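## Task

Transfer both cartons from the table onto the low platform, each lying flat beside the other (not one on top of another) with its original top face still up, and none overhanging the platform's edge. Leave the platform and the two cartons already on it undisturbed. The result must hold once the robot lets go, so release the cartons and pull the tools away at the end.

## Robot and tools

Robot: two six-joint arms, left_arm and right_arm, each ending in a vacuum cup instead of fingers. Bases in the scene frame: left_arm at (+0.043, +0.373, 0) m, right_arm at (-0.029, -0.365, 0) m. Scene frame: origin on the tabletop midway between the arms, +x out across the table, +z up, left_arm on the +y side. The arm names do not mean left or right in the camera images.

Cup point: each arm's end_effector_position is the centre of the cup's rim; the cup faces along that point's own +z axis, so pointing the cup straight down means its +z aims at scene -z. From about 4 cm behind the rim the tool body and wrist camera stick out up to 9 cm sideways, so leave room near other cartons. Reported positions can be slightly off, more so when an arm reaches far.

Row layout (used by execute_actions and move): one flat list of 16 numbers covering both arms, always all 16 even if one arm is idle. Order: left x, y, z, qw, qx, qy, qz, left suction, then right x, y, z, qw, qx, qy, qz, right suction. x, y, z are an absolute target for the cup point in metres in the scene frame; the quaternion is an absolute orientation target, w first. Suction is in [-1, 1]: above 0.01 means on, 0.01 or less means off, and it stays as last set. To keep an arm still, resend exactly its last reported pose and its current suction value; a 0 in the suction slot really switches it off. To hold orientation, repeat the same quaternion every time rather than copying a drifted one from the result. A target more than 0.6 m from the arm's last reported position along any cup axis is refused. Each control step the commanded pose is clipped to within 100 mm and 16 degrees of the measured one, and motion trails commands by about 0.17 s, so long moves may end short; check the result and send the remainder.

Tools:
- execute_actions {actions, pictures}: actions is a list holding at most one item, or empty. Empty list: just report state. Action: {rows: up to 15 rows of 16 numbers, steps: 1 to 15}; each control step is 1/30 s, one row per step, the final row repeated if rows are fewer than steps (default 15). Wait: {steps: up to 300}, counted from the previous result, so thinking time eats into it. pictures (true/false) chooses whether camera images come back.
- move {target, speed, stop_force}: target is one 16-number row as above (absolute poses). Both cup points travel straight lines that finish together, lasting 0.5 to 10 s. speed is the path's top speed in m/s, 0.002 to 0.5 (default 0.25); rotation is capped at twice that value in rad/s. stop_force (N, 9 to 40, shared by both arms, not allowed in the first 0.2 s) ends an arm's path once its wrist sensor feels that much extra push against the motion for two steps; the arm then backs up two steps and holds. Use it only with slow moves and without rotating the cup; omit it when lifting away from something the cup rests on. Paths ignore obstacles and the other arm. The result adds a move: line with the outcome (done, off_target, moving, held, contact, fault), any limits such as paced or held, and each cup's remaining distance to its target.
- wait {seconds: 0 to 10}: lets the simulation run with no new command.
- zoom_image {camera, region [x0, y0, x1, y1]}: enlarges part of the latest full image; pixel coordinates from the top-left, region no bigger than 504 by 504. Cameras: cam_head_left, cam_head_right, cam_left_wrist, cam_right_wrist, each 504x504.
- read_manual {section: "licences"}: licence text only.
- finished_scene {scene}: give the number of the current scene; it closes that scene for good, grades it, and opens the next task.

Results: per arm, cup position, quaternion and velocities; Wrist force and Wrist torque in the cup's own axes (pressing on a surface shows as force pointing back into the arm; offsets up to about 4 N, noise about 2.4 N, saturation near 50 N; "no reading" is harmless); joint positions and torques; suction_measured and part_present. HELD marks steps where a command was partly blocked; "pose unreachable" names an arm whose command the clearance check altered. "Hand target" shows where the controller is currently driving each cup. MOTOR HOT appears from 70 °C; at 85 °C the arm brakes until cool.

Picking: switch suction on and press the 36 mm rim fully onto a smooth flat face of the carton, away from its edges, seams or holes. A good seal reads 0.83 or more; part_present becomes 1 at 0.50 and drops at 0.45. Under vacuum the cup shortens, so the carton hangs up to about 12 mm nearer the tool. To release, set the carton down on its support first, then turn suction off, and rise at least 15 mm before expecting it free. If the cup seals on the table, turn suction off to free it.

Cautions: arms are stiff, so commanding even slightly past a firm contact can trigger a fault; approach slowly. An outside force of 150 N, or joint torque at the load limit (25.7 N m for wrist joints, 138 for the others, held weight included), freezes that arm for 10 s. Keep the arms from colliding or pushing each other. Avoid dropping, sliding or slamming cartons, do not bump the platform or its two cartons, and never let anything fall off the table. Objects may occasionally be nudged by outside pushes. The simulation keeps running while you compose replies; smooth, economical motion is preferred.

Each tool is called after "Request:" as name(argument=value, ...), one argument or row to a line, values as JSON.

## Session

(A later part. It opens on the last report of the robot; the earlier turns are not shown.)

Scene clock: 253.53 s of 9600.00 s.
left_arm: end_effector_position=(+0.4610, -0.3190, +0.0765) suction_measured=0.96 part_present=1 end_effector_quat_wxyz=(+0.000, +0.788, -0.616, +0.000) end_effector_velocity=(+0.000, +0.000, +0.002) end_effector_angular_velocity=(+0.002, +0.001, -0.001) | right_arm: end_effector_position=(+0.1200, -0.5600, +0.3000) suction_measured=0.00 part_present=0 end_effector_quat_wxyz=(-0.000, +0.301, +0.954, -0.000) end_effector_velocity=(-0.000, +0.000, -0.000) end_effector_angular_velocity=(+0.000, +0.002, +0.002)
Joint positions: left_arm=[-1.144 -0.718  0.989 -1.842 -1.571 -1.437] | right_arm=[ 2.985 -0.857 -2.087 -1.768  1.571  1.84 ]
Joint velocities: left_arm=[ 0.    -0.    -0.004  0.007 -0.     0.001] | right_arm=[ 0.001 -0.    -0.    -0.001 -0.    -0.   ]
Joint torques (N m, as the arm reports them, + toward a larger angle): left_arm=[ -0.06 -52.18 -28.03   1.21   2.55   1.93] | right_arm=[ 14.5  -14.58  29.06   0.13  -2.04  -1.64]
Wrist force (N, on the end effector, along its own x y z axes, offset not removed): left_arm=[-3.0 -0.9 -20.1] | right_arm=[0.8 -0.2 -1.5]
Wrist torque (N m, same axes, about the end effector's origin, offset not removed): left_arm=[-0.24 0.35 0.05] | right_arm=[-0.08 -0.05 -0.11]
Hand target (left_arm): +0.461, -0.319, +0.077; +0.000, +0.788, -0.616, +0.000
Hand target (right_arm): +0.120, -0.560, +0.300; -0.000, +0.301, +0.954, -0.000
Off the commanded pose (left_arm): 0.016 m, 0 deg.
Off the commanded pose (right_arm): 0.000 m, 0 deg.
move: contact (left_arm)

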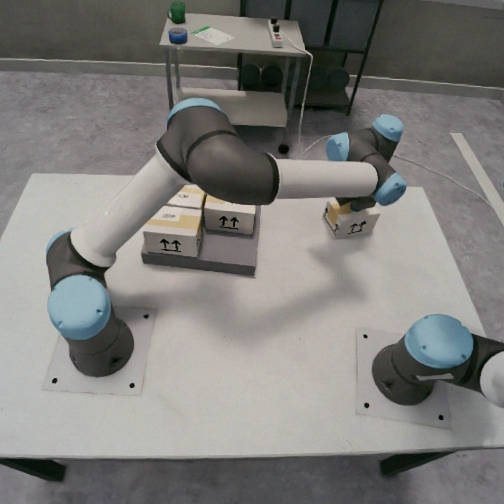

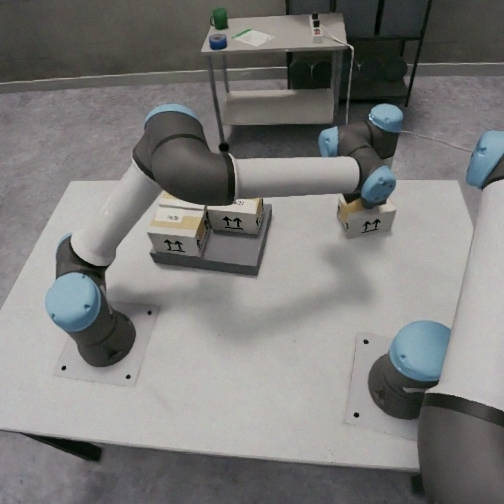

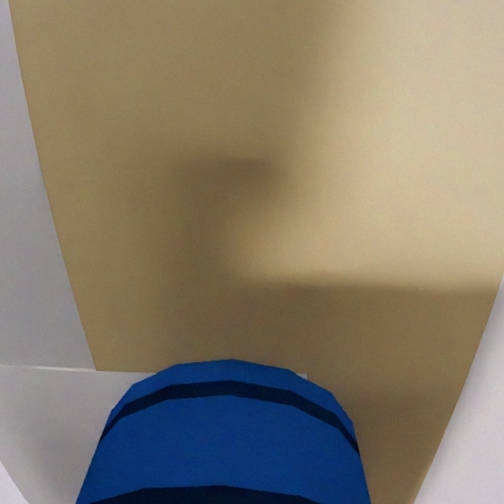

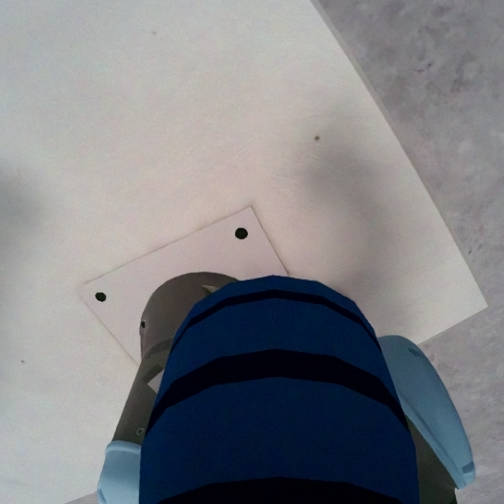

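Request:
move(
  target=[0.455,-0.31,0.22,0,-0.788,0.616,0,1,0.12,-0.56,0.3,0,0.3,0.95,0,-1],
  speed=0.12,
)

Request:
move(
  target=[0.305,0.066,0.24,0,-0.6626,0.749,0,1,0.25,-0.42,0.25,-0.15,0.5,0.8,0.17,-1],
  speed=0.2,
)

Request:
move(
  target=[0.305,0.066,0.22,0,-0.6626,0.749,0,1,0.255,-0.24,0.15,-0.3059,0.6644,0.5877,0.3458,-1],
  speed=0.15,
)

Request:
zoom_image(
  camera="cam_head_left",
  region=[120, 160, 280, 290],
)

Scene clock: 270.30 s of 9600.00 s.
left_arm: end_effector_position=(+0.4550, -0.3099, +0.2199) suction_measured=0.96 part_present=1 end_effector_quat_wxyz=(-0.000, +0.788, -0.616, +0.000) end_effector_velocity=(+0.000, -0.000, +0.002) end_effector_angular_velocity=(+0.001, +0.001, +0.000) | right_arm: end_effector_position=(+0.1200, -0.5600, +0.3000) suction_measured=0.00 part_present=0 end_effector_quat_wxyz=(-0.000, +0.301, +0.954, -0.000) end_effector_velocity=(+0.000, -0.000, +0.000) end_effector_angular_velocity=(-0.001, -0.002, +0.000)
Joint positions: left_arm=[-1.147 -0.804  0.774 -1.541 -1.571 -1.44 ] | right_arm=[ 2.985 -0.857 -2.087 -1.768  1.571  1.84 ]
Joint velocities: left_arm=[ 0.     0.002 -0.008  0.007 -0.001 -0.   ] | right_arm=[-0.     0.     0.     0.002 -0.    -0.   ]
Joint torques (N m, as the arm reports them, + toward a larger angle): left_arm=[-15.21 -56.51 -38.63  -1.72  -2.49  -1.5 ] | right_arm=[ 13.84 -13.5   29.08   0.06  -1.58  -1.57]
Wrist force (N, on the end effector, along its own x y z axes, offset not removed): left_arm=[-2.1 -0.8 2.5] | right_arm=[-1.1 -0.8 0.5]
Wrist torque (N m, same axes, about the end effector's origin, offset not removed): left_arm=[-0.21 0.53 0.22] | right_arm=[-0.16 0.18 -0.06]
Hand target (left_arm): +0.455, -0.310, +0.220; +0.000, +0.788, -0.616, +0.000
Hand target (right_arm): +0.120, -0.560, +0.300; -0.000, +0.301, +0.954, -0.000
Off the commanded pose (left_arm): 0.000 m, 0 deg.
Off the commanded pose (right_arm): 0.000 m, 0 deg.
After step 90, 12.10 s passed at rest.
move: done

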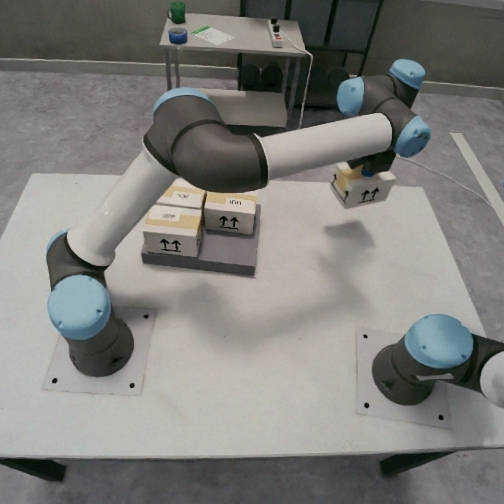

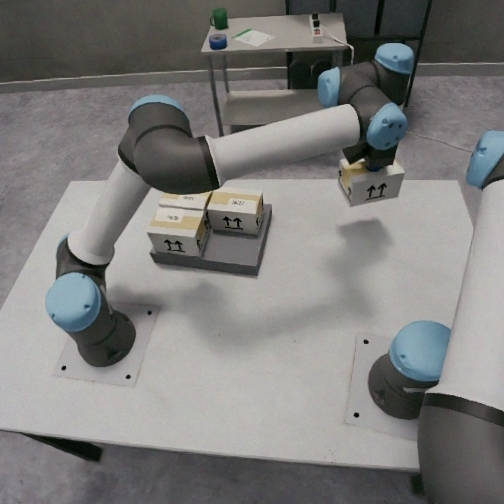

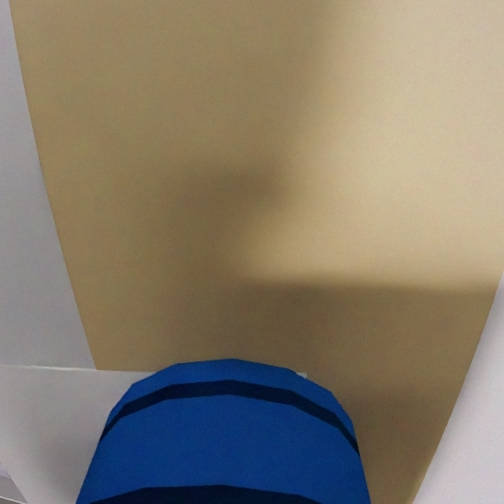

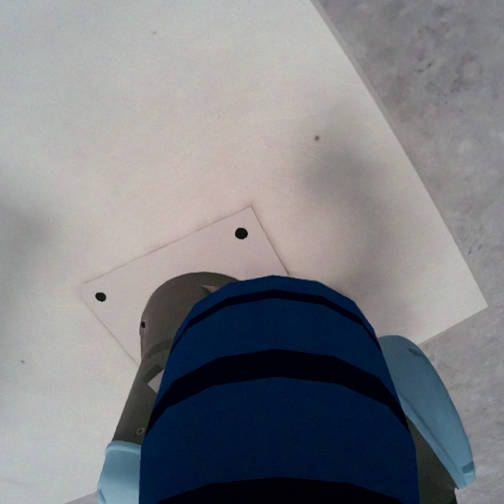

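Scene clock: 272.90 s of 9600.00 s.
left_arm: end_effector_position=(+0.3055, +0.0659, +0.2400) suction_measured=0.96 part_present=1 end_effector_quat_wxyz=(-0.000, +0.663, -0.749, -0.000) end_effector_velocity=(-0.001, +0.002, +0.000) end_effector_angular_velocity=(-0.000, -0.001, -0.002) | right_arm: end_effector_position=(+0.2499, -0.4200, +0.2501) suction_measured=0.00 part_present=0 end_effector_quat_wxyz=(-0.155, +0.515, +0.825, +0.175) end_effector_velocity=(+0.001, +0.001, +0.000) end_effector_angular_velocity=(+0.002, -0.001, -0.001)
Joint positions: left_arm=[-1.151 -1.816  2.006 -1.761 -1.571 -1.077] | right_arm=[ 3.204 -1.161 -2.123 -1.573  2.021  2.531]
Joint velocities: left_arm=[-0.    -0.006  0.003  0.002  0.001  0.002] | right_arm=[ 0.002 -0.    -0.     0.003  0.003  0.003]
Joint torques (N m, as the arm reports them, + toward a larger angle): left_arm=[-15.95 -21.87 -11.63  -1.15   2.5    2.15] | right_arm=[15.74 -3.63 11.36  5.46  2.8   1.93]
Wrist force (N, on the end effector, along its own x y z axes, offset not removed): left_arm=[-2.6 -2.8 4.6] | right_arm=[-1.7 -1.5 -0.8]
Wrist torque (N m, same axes, about the end effector's origin, offset not removed): left_arm=[-0.59 0.44 0.17] | right_arm=[-0.33 0.28 -0.11]
Hand target (left_arm): +0.305, +0.066, +0.240; -0.000, -0.663, +0.749, +0.000
Hand target (right_arm): +0.250, -0.420, +0.250; -0.155, +0.515, +0.824, +0.175
Off the commanded pose (left_arm): 0.001 m, 0 deg.
Off the commanded pose (right_arm): 0.000 m, 0 deg.
move: done

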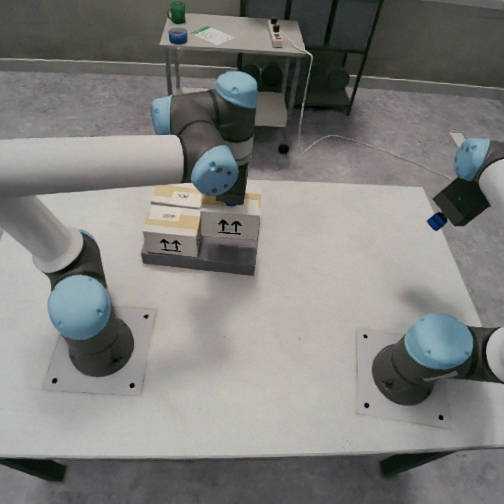

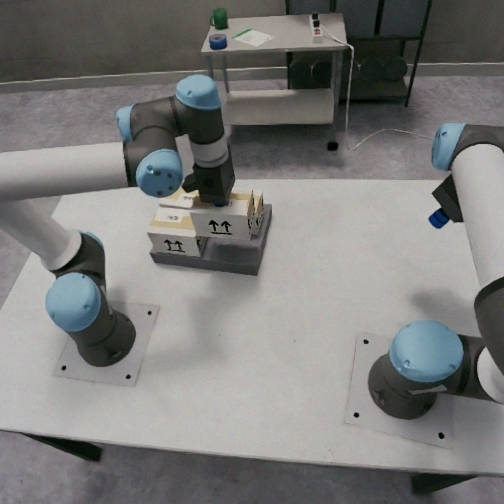

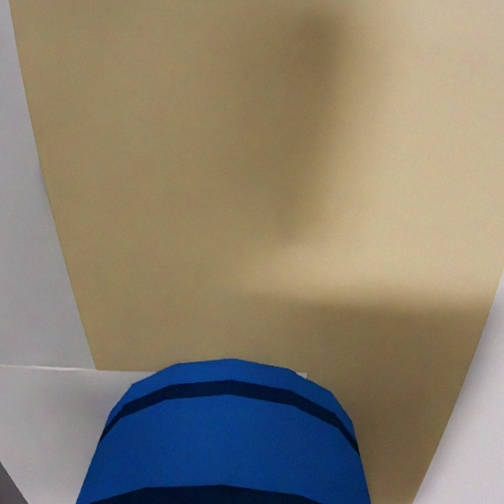

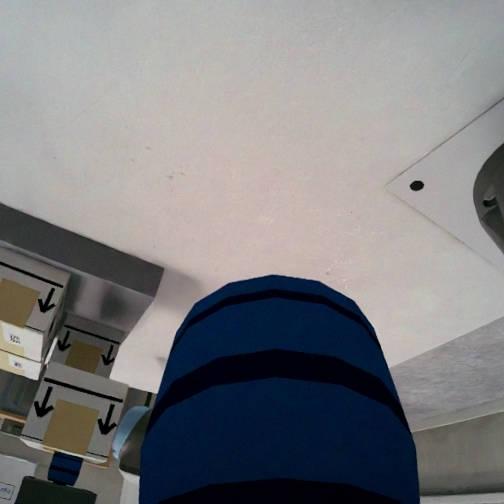

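Scene clock: 275.90 s of 9600.00 s.
left_arm: end_effector_position=(+0.3050, +0.0660, +0.2200) suction_measured=0.96 part_present=1 end_effector_quat_wxyz=(+0.000, +0.663, -0.749, +0.000) end_effector_velocity=(+0.000, +0.000, -0.000) end_effector_angular_velocity=(+0.000, -0.000, +0.000) | right_arm: end_effector_position=(+0.2547, -0.2402, +0.1501) suction_measured=0.00 part_present=0 end_effector_quat_wxyz=(-0.307, +0.664, +0.588, +0.345) end_effector_velocity=(+0.001, +0.001, -0.001) end_effector_angular_velocity=(+0.003, -0.006, -0.011)
Joint positions: left_arm=[-1.152 -1.806  2.051 -1.816 -1.571 -1.078] | right_arm=[ 3.514 -1.378 -2.714 -0.214  2.467  3.646]
Joint velocities: left_arm=[ 0.  0.  0. -0.  0. -0.] | right_arm=[ 0.005 -0.012 -0.009  0.047 -0.004  0.025]
Joint torques (N m, as the arm reports them, + toward a larger angle): left_arm=[-15.2   -9.25 -11.69  -5.27   2.53  -1.53] | right_arm=[17.95 -0.35  5.98  6.04 -1.02  1.42]
Wrist force (N, on the end effector, along its own x y z axes, offset not removed): left_arm=[-0.1 -0.6 4.3] | right_arm=[-0.2 -0.8 -1.1]
Wrist torque (N m, same axes, about the end effector's origin, offset not removed): left_arm=[-0.21 0.09 0.15] | right_arm=[-0.19 0.01 -0.06]
Hand target (left_arm): +0.305, +0.066, +0.220; +0.000, -0.663, +0.749, +0.000
Hand target (right_arm): +0.255, -0.240, +0.150; -0.306, +0.664, +0.588, +0.345
Off the commanded pose (left_arm): 0.000 m, 0 deg.
Off the commanded pose (right_arm): 0.000 m, 0 deg.
move: done

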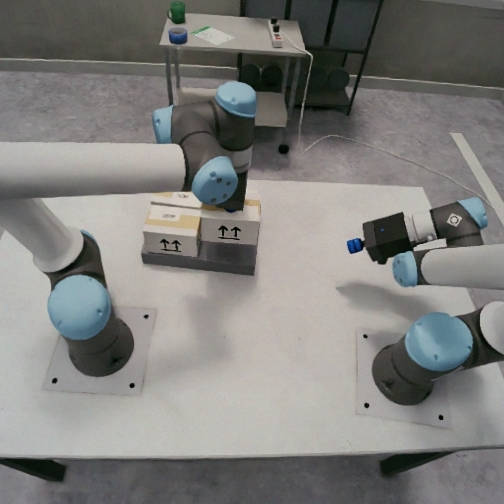

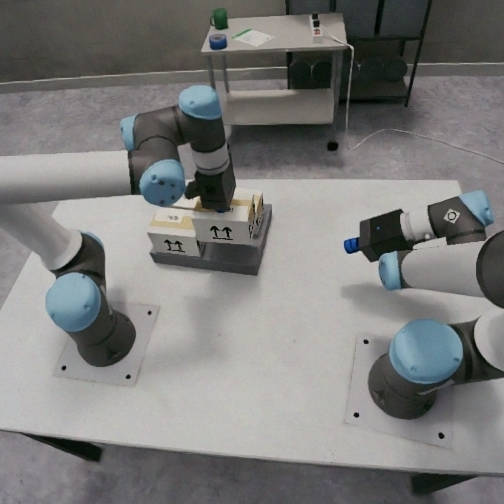

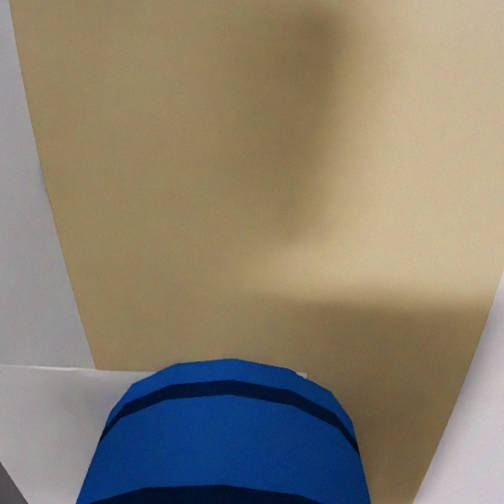

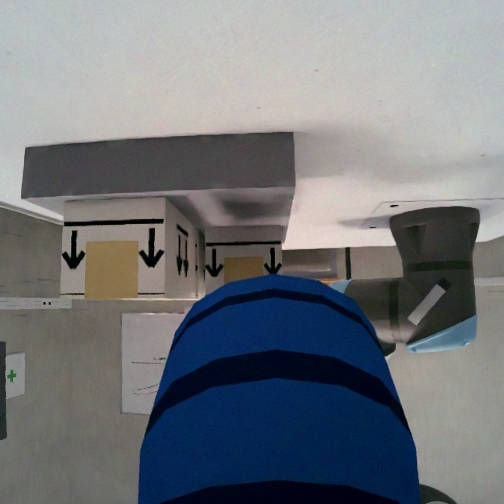

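Region (120, 160, 280, 290) of cam_head_left's 504x504 image, scaled by 3.150, with more detail than that image has; it fills the top 410 rows of this view, and the rest is white.

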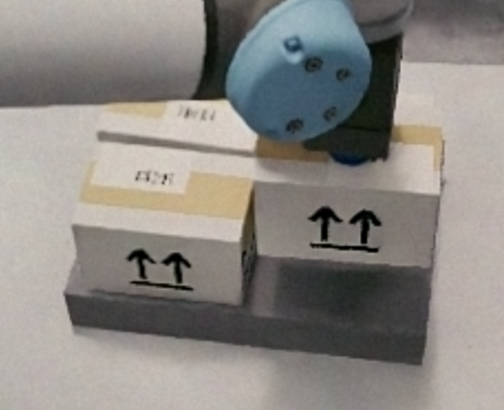

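Request:
move(
  target=[0.305,0.064,0.17,0,-0.6626,0.749,0,1,0.255,-0.24,0.15,-0.3059,0.6644,0.5877,0.3458,-1],
  speed=0.012,
  stop_force=9,
)

Request:
zoom_image(
  camera="cam_head_left",
  region=[120, 160, 280, 290],
)

Scene clock: 287.27 s of 9600.00 s.
left_arm: end_effector_position=(+0.3050, +0.0640, +0.1702) suction_measured=0.96 part_present=1 end_effector_quat_wxyz=(-0.000, +0.663, -0.749, -0.000) end_effector_velocity=(-0.000, -0.000, -0.002) end_effector_angular_velocity=(-0.001, +0.000, +0.000) | right_arm: end_effector_position=(+0.2550, -0.2400, +0.1500) suction_measured=0.00 part_present=0 end_effector_quat_wxyz=(-0.306, +0.664, +0.588, +0.346) end_effector_velocity=(-0.000, +0.000, -0.000) end_effector_angular_velocity=(-0.000, +0.001, +0.000)
Joint positions: left_arm=[-1.154 -1.759  2.149 -1.961 -1.571 -1.08 ] | right_arm=[ 3.515 -1.381 -2.716 -0.205  2.466  3.651]
Joint velocities: left_arm=[-0.     0.002  0.004 -0.006 -0.001 -0.001] | right_arm=[ 0.    -0.001  0.    -0.    -0.     0.001]
Joint torques (N m, as the arm reports them, + toward a larger angle): left_arm=[-15.54  -9.69 -11.99  -5.33   2.4   -1.56] | right_arm=[15.37 -1.16  4.24  5.41 -0.87  1.64]
Wrist force (N, on the end effector, along its own x y z axes, offset not removed): left_arm=[0.0 -0.5 6.0] | right_arm=[-0.1 -1.6 0.1]
Wrist torque (N m, same axes, about the end effector's origin, offset not removed): left_arm=[-0.07 0.06 0.09] | right_arm=[-0.29 0.05 -0.10]
Hand target (left_arm): +0.305, +0.064, +0.170; +0.000, -0.663, +0.749, +0.000
Hand target (right_arm): +0.255, -0.240, +0.150; -0.306, +0.664, +0.588, +0.346
Off the commanded pose (left_arm): 0.000 m, 0 deg.
Off the commanded pose (right_arm): 0.000 m, 0 deg.
After step 90, 3.97 s passed at rest.
move: done

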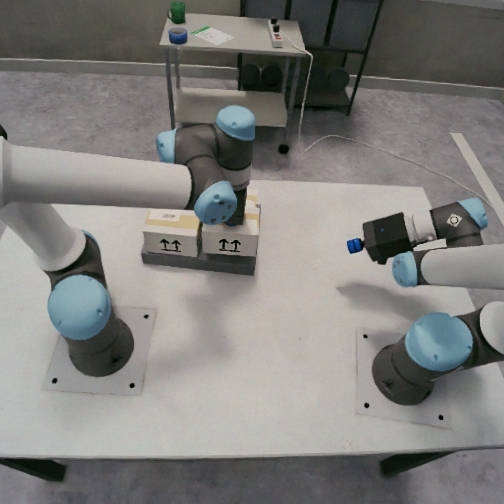

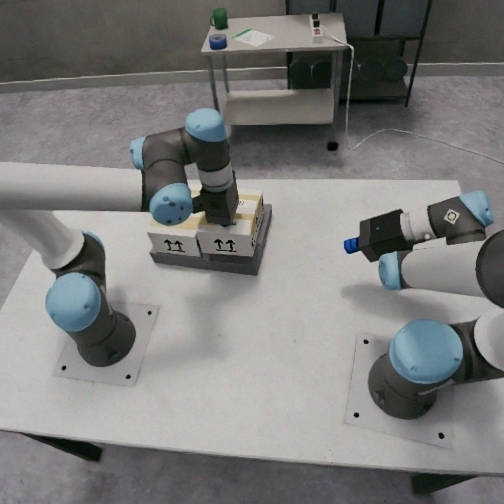

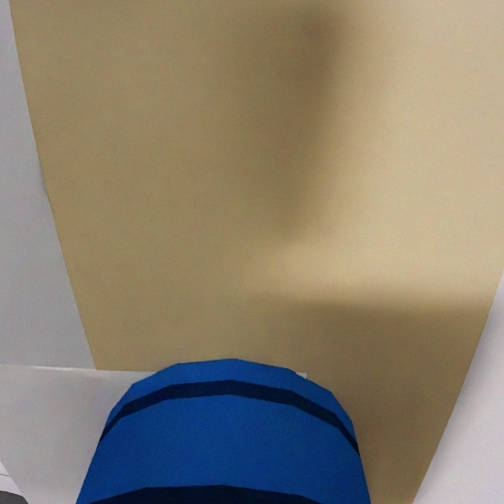

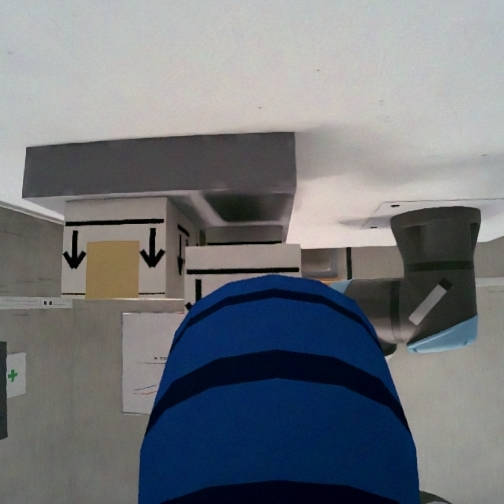

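Region (120, 160, 280, 290) of cam_head_left's 504x504 image, scaled by 3.150, with more detail than that image has; it fills the top 410 rows of this view, and the rest is white.

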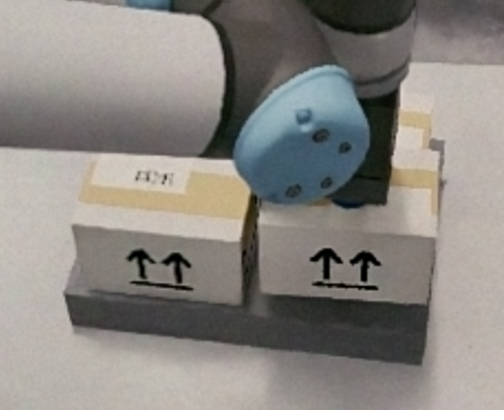

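Request:
move(
  target=[0.3145,0.071,0.165,0,-0.6626,0.749,0,1,0.262,-0.20,0.15,-0.3059,0.6644,0.5877,0.3458,-1],
  speed=0.012,
  stop_force=9,
)

Request:
move(
  target=[0.3145,0.071,0.131,0,-0.6626,0.749,0,1,0.262,-0.20,0.15,-0.3059,0.6644,0.5877,0.3458,-1],
  speed=0.012,
  stop_force=9,
)

Request:
zoom_image(
  camera="cam_right_wrist",
  region=[130, 120, 350, 300],
)

Request:
zoom_image(
  camera="cam_head_left",
  region=[120, 160, 280, 290],
)

Scene clock: 310.10 s of 9600.00 s.
left_arm: end_effector_position=(+0.3145, +0.0710, +0.1650) suction_measured=0.96 part_present=1 end_effector_quat_wxyz=(-0.000, +0.663, -0.749, +0.000) end_effector_velocity=(+0.000, +0.000, -0.001) end_effector_angular_velocity=(+0.000, +0.002, -0.001) | right_arm: end_effector_position=(+0.2619, -0.2002, +0.1500) suction_measured=0.00 part_present=0 end_effector_quat_wxyz=(-0.306, +0.664, +0.588, +0.346) end_effector_velocity=(+0.001, +0.002, +0.000) end_effector_angular_velocity=(+0.002, -0.002, -0.001)
Joint positions: left_arm=[-1.124 -1.751  2.157 -1.977 -1.571 -1.051] | right_arm=[ 3.67  -1.46  -2.726  0.043  2.392  3.86 ]
Joint velocities: left_arm=[ 0.002  0.     0.001 -0.001 -0.001  0.002] | right_arm=[ 0.007 -0.005 -0.     0.015 -0.003  0.01 ]
Joint torques (N m, as the arm reports them, + toward a larger angle): left_arm=[ 12.73 -10.58 -10.19  -5.42   2.35   2.03] | right_arm=[14.18  0.72  4.82  5.64 -1.11  1.63]
Wrist force (N, on the end effector, along its own x y z axes, offset not removed): left_arm=[-0.4 0.9 3.6] | right_arm=[-0.6 0.3 -0.5]
Wrist torque (N m, same axes, about the end effector's origin, offset not removed): left_arm=[0.09 0.18 0.16] | right_arm=[-0.07 0.11 -0.02]
Hand target (left_arm): +0.315, +0.071, +0.165; -0.000, -0.663, +0.749, -0.000
Hand target (right_arm): +0.262, -0.200, +0.150; -0.306, +0.664, +0.588, +0.346
Off the commanded pose (left_arm): 0.000 m, 0 deg.
Off the commanded pose (right_arm): 0.000 m, 0 deg.
After step 90, 16.23 s passed at rest.
move: done

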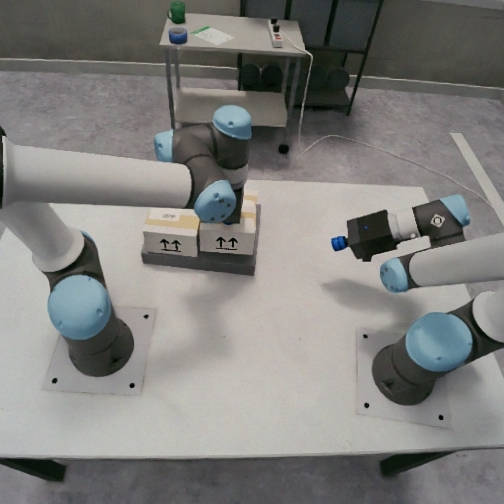

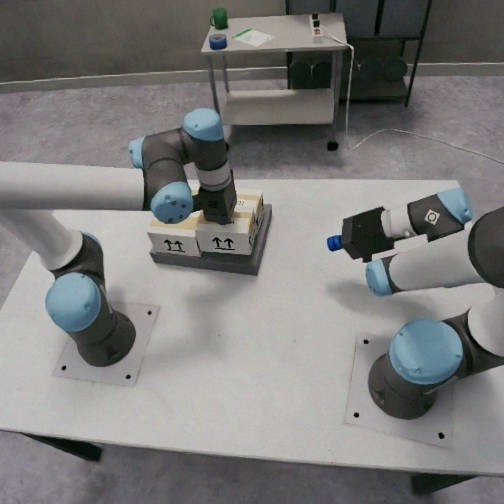

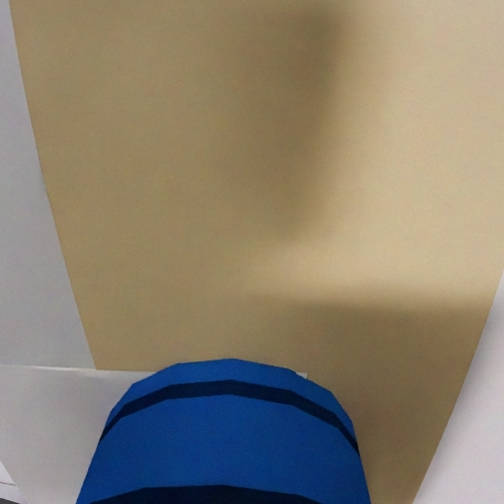

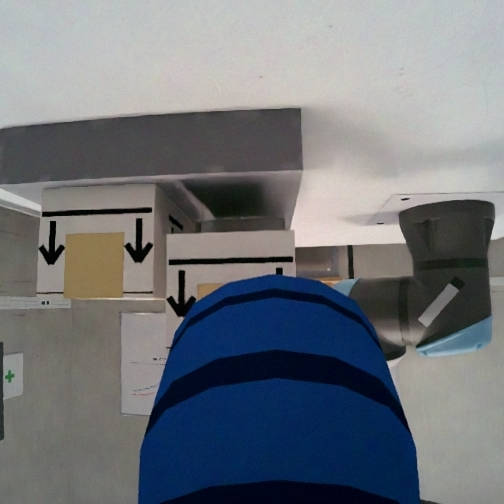

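Scene clock: 313.17 s of 9600.00 s.
left_arm: end_effector_position=(+0.3145, +0.0710, +0.1312) suction_measured=0.96 part_present=1 end_effector_quat_wxyz=(-0.000, +0.663, -0.749, -0.000) end_effector_velocity=(+0.000, -0.000, -0.002) end_effector_angular_velocity=(-0.001, -0.001, +0.000) | right_arm: end_effector_position=(+0.2620, -0.2000, +0.1500) suction_measured=0.00 part_present=0 end_effector_quat_wxyz=(-0.306, +0.664, +0.588, +0.346) end_effector_velocity=(+0.001, -0.000, +0.001) end_effector_angular_velocity=(+0.001, -0.002, -0.002)
Joint positions: left_arm=[-1.124 -1.707  2.218 -2.082 -1.571 -1.051] | right_arm=[ 3.671 -1.461 -2.726  0.045  2.392  3.861]
Joint velocities: left_arm=[-0.     0.003  0.003 -0.007  0.001 -0.001] | right_arm=[-0.002 -0.     0.001  0.001  0.    -0.   ]
Joint torques (N m, as the arm reports them, + toward a larger angle): left_arm=[ 14.23 -12.95  -8.09  -5.39   0.72   2.11] | right_arm=[15.56  1.18  3.31  5.6  -1.15  1.66]
Wrist force (N, on the end effector, along its own x y z axes, offset not removed): left_arm=[3.3 -0.1 5.8] | right_arm=[0.4 -2.4 -0.5]
Wrist torque (N m, same axes, about the end effector's origin, offset not removed): left_arm=[-0.09 -0.36 0.16] | right_arm=[-0.43 0.02 -0.08]
Hand target (left_arm): +0.315, +0.071, +0.131; +0.000, -0.663, +0.749, +0.000
Hand target (right_arm): +0.262, -0.200, +0.150; -0.306, +0.664, +0.588, +0.346
Off the commanded pose (left_arm): 0.000 m, 0 deg.
Off the commanded pose (right_arm): 0.000 m, 0 deg.
move: done

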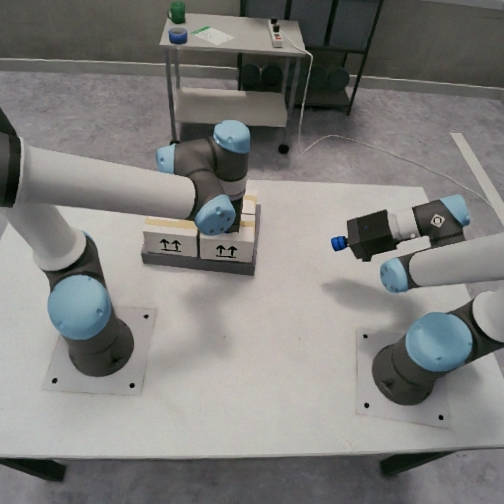

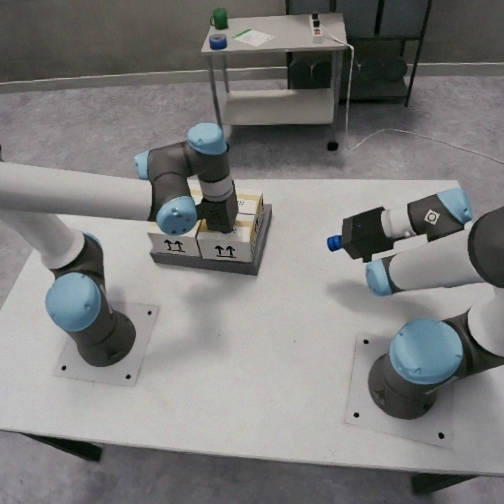

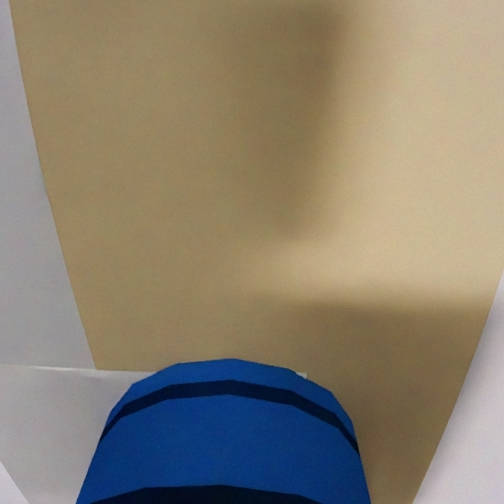

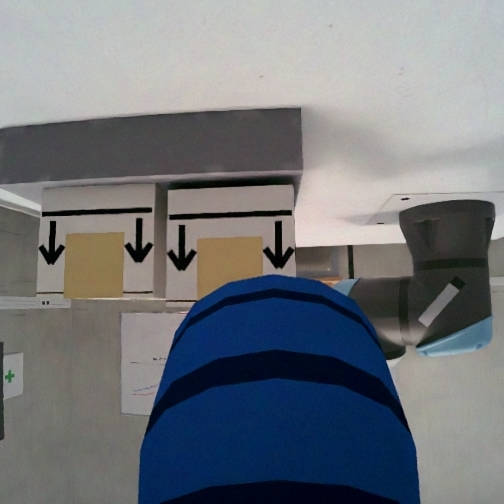

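Region (130, 120, 350, 300) of cam_right_wrist's 504x504 image, scaled by 2.291, with more detail than that image has; it fills the top 412 rows of this view, and the rest is white.

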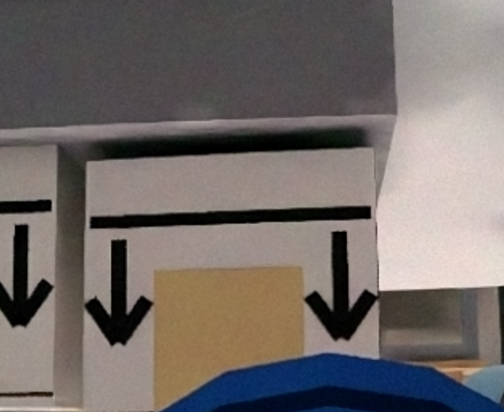

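Region (120, 160, 280, 290) of cam_head_left's 504x504 image, scaled by 3.150, with more detail than that image has; it fills the top 410 rows of this view, and the rest is white.

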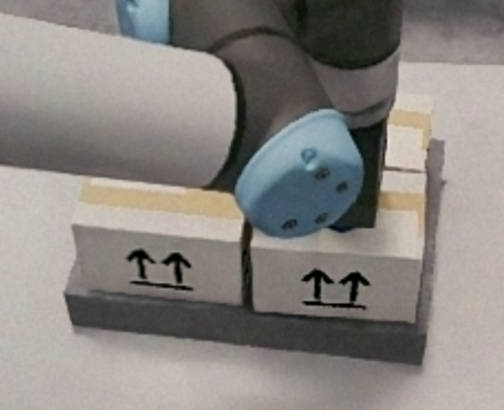

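Request:
move(
  target=[0.3145,0.0695,0.130,0,-0.6626,0.749,0,1,0.262,-0.20,0.15,-0.3059,0.6644,0.5877,0.3458,-1],
  speed=0.005,
)

Request:
move(
  target=[0.3145,0.0695,0.11,0,-0.6626,0.749,0,1,0.262,-0.20,0.15,-0.3059,0.6644,0.5877,0.3458,-1],
  speed=0.004,
  stop_force=9,
)

Request:
zoom_image(
  camera="cam_right_wrist",
  region=[130, 120, 350, 300],
)

Request:
zoom_image(
  camera="cam_head_left",
  region=[120, 160, 280, 290],
)

Scene clock: 325.03 s of 9600.00 s.
left_arm: end_effector_position=(+0.3145, +0.0696, +0.1300) suction_measured=0.96 part_present=1 end_effector_quat_wxyz=(-0.000, +0.663, -0.749, -0.000) end_effector_velocity=(-0.000, -0.001, -0.000) end_effector_angular_velocity=(+0.000, -0.000, +0.000) | right_arm: end_effector_position=(+0.2620, -0.2000, +0.1500) suction_measured=0.00 part_present=0 end_effector_quat_wxyz=(-0.306, +0.664, +0.588, +0.346) end_effector_velocity=(-0.000, -0.000, -0.001) end_effector_angular_velocity=(-0.001, +0.001, -0.001)
Joint positions: left_arm=[-1.126 -1.703  2.218 -2.086 -1.571 -1.052] | right_arm=[ 3.671 -1.461 -2.726  0.045  2.392  3.861]
Joint velocities: left_arm=[-0.001  0.002 -0.    -0.001  0.    -0.001] | right_arm=[-0.001 -0.001 -0.001  0.001 -0.001 -0.   ]
Joint torques (N m, as the arm reports them, + toward a larger angle): left_arm=[-14.62 -11.96 -36.1   -5.69  -2.39  -1.34] | right_arm=[15.11  0.44  3.06  5.5  -1.08  1.69]
Wrist force (N, on the end effector, along its own x y z axes, offset not removed): left_arm=[-0.2 -2.8 4.3] | right_arm=[-1.2 -1.3 1.1]
Wrist torque (N m, same axes, about the end effector's origin, offset not removed): left_arm=[-0.44 0.23 0.18] | right_arm=[-0.27 0.20 -0.12]
Hand target (left_arm): +0.314, +0.069, +0.130; -0.000, -0.663, +0.749, +0.000
Hand target (right_arm): +0.262, -0.200, +0.150; -0.306, +0.664, +0.588, +0.346
Off the commanded pose (left_arm): 0.000 m, 0 deg.
Off the commanded pose (right_arm): 0.000 m, 0 deg.
After step 90, 8.17 s passed at rest.
move: done

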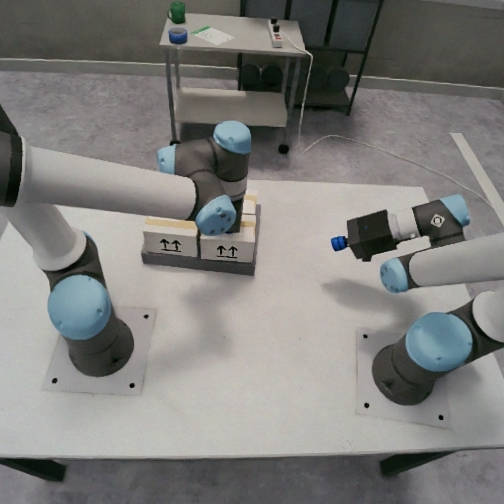

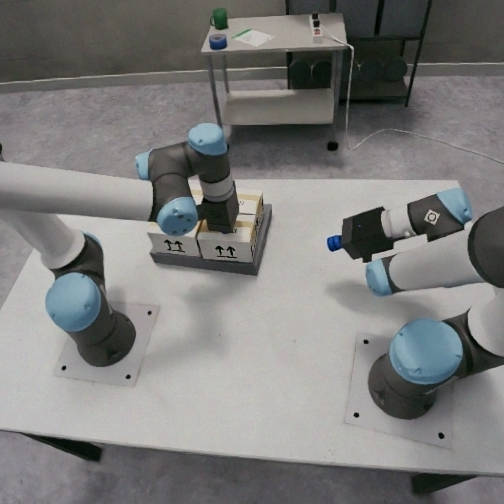

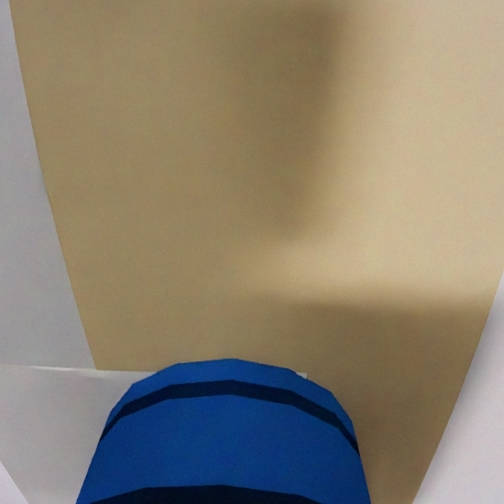

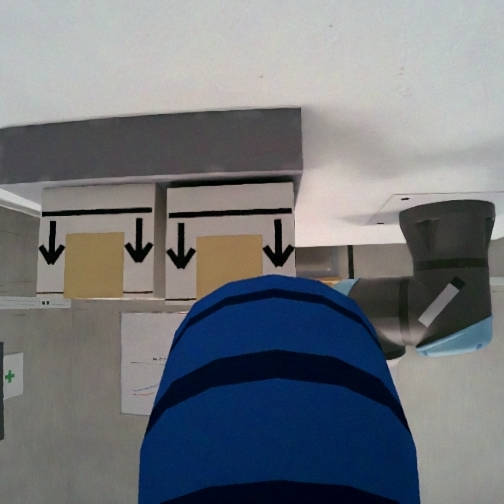

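Scene clock: 326.93 s of 9600.00 s.
left_arm: end_effector_position=(+0.3145, +0.0696, +0.1238) suction_measured=0.96 part_present=1 end_effector_quat_wxyz=(-0.000, +0.663, -0.749, -0.000) end_effector_velocity=(-0.000, +0.001, +0.001) end_effector_angular_velocity=(+0.003, +0.001, +0.000) | right_arm: end_effector_position=(+0.2620, -0.2000, +0.1500) suction_measured=0.00 part_present=0 end_effector_quat_wxyz=(-0.306, +0.664, +0.588, +0.346) end_effector_velocity=(+0.000, -0.000, -0.000) end_effector_angular_velocity=(-0.001, -0.001, -0.000)
Joint positions: left_arm=[-1.126 -1.694  2.229 -2.105 -1.571 -1.052] | right_arm=[ 3.671 -1.461 -2.726  0.045  2.392  3.861]
Joint velocities: left_arm=[-0.    -0.001 -0.001  0.005  0.    -0.   ] | right_arm=[ 0.    -0.    -0.     0.001 -0.001  0.   ]
Joint torques (N m, as the arm reports them, + toward a larger angle): left_arm=[-11.62 -15.82 -24.06   2.05  -2.18  -0.49] | right_arm=[14.97  0.19  3.32  5.54 -1.09  1.75]
Wrist force (N, on the end effector, along its own x y z axes, offset not removed): left_arm=[0.3 -0.6 -20.8] | right_arm=[-0.9 -1.0 -1.1]
Wrist torque (N m, same axes, about the end effector's origin, offset not removed): left_arm=[-0.03 0.29 0.25] | right_arm=[-0.34 0.18 -0.16]
Hand target (left_arm): +0.315, +0.070, +0.124; -0.000, -0.663, +0.749, -0.000
Hand target (right_arm): +0.262, -0.200, +0.150; -0.306, +0.664, +0.588, +0.346
Off the commanded pose (left_arm): 0.014 m, 0 deg.
Off the commanded pose (right_arm): 0.000 m, 0 deg.
move: contact (left_arm)

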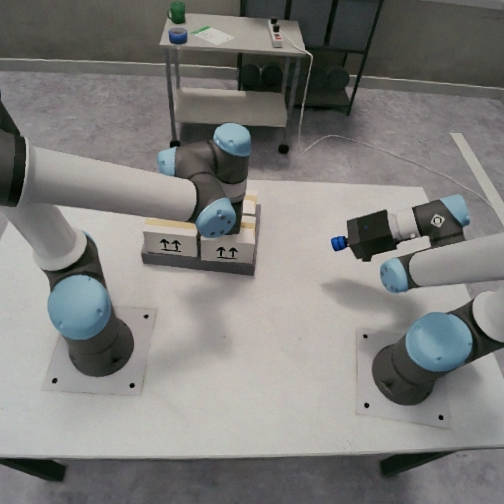

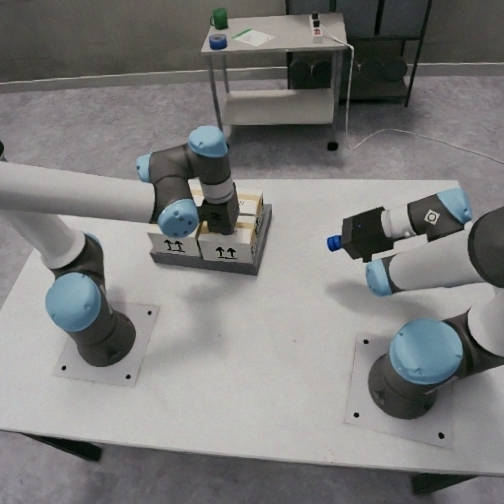

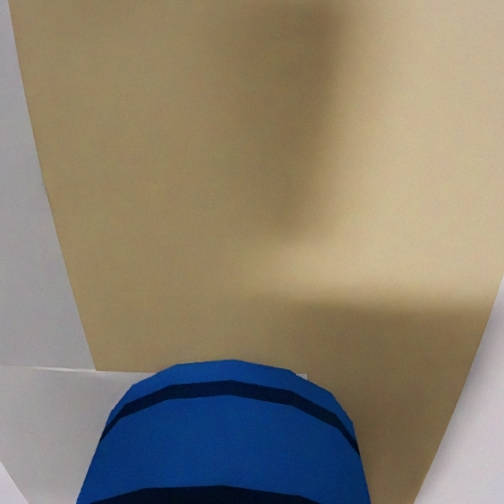

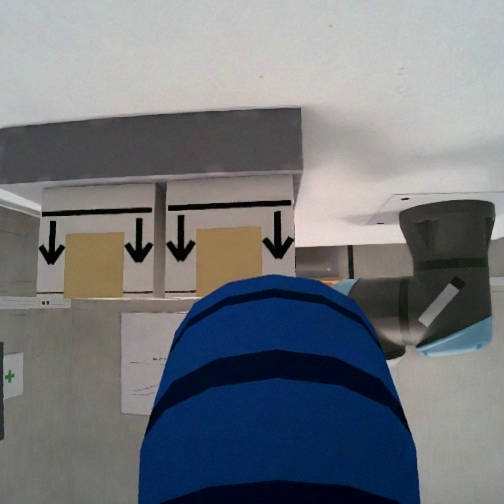

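Region (130, 120, 350, 300) of cam_right_wrist's 504x504 image, scaled by 2.291, with more detail than that image has; it fills the top 412 rows of this view, and the rest is white.

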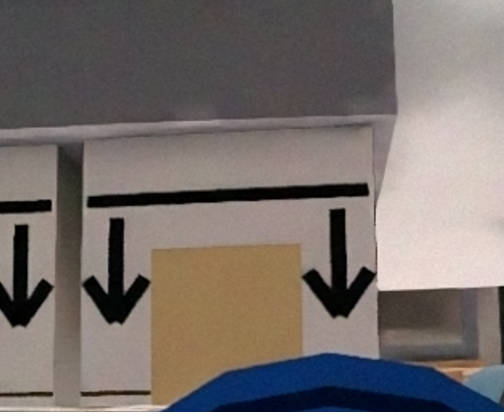

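Region (120, 160, 280, 290) of cam_head_left's 504x504 image, scaled by 3.150, with more detail than that image has; it fills the top 410 rows of this view, and the rest is white.

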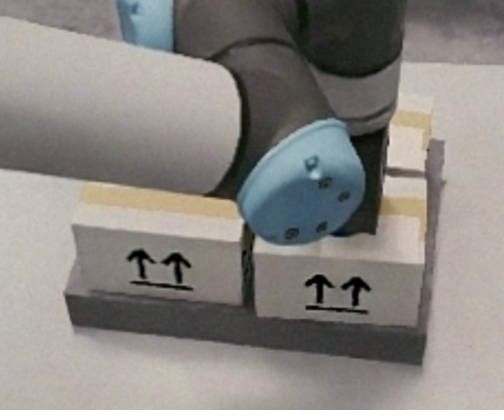

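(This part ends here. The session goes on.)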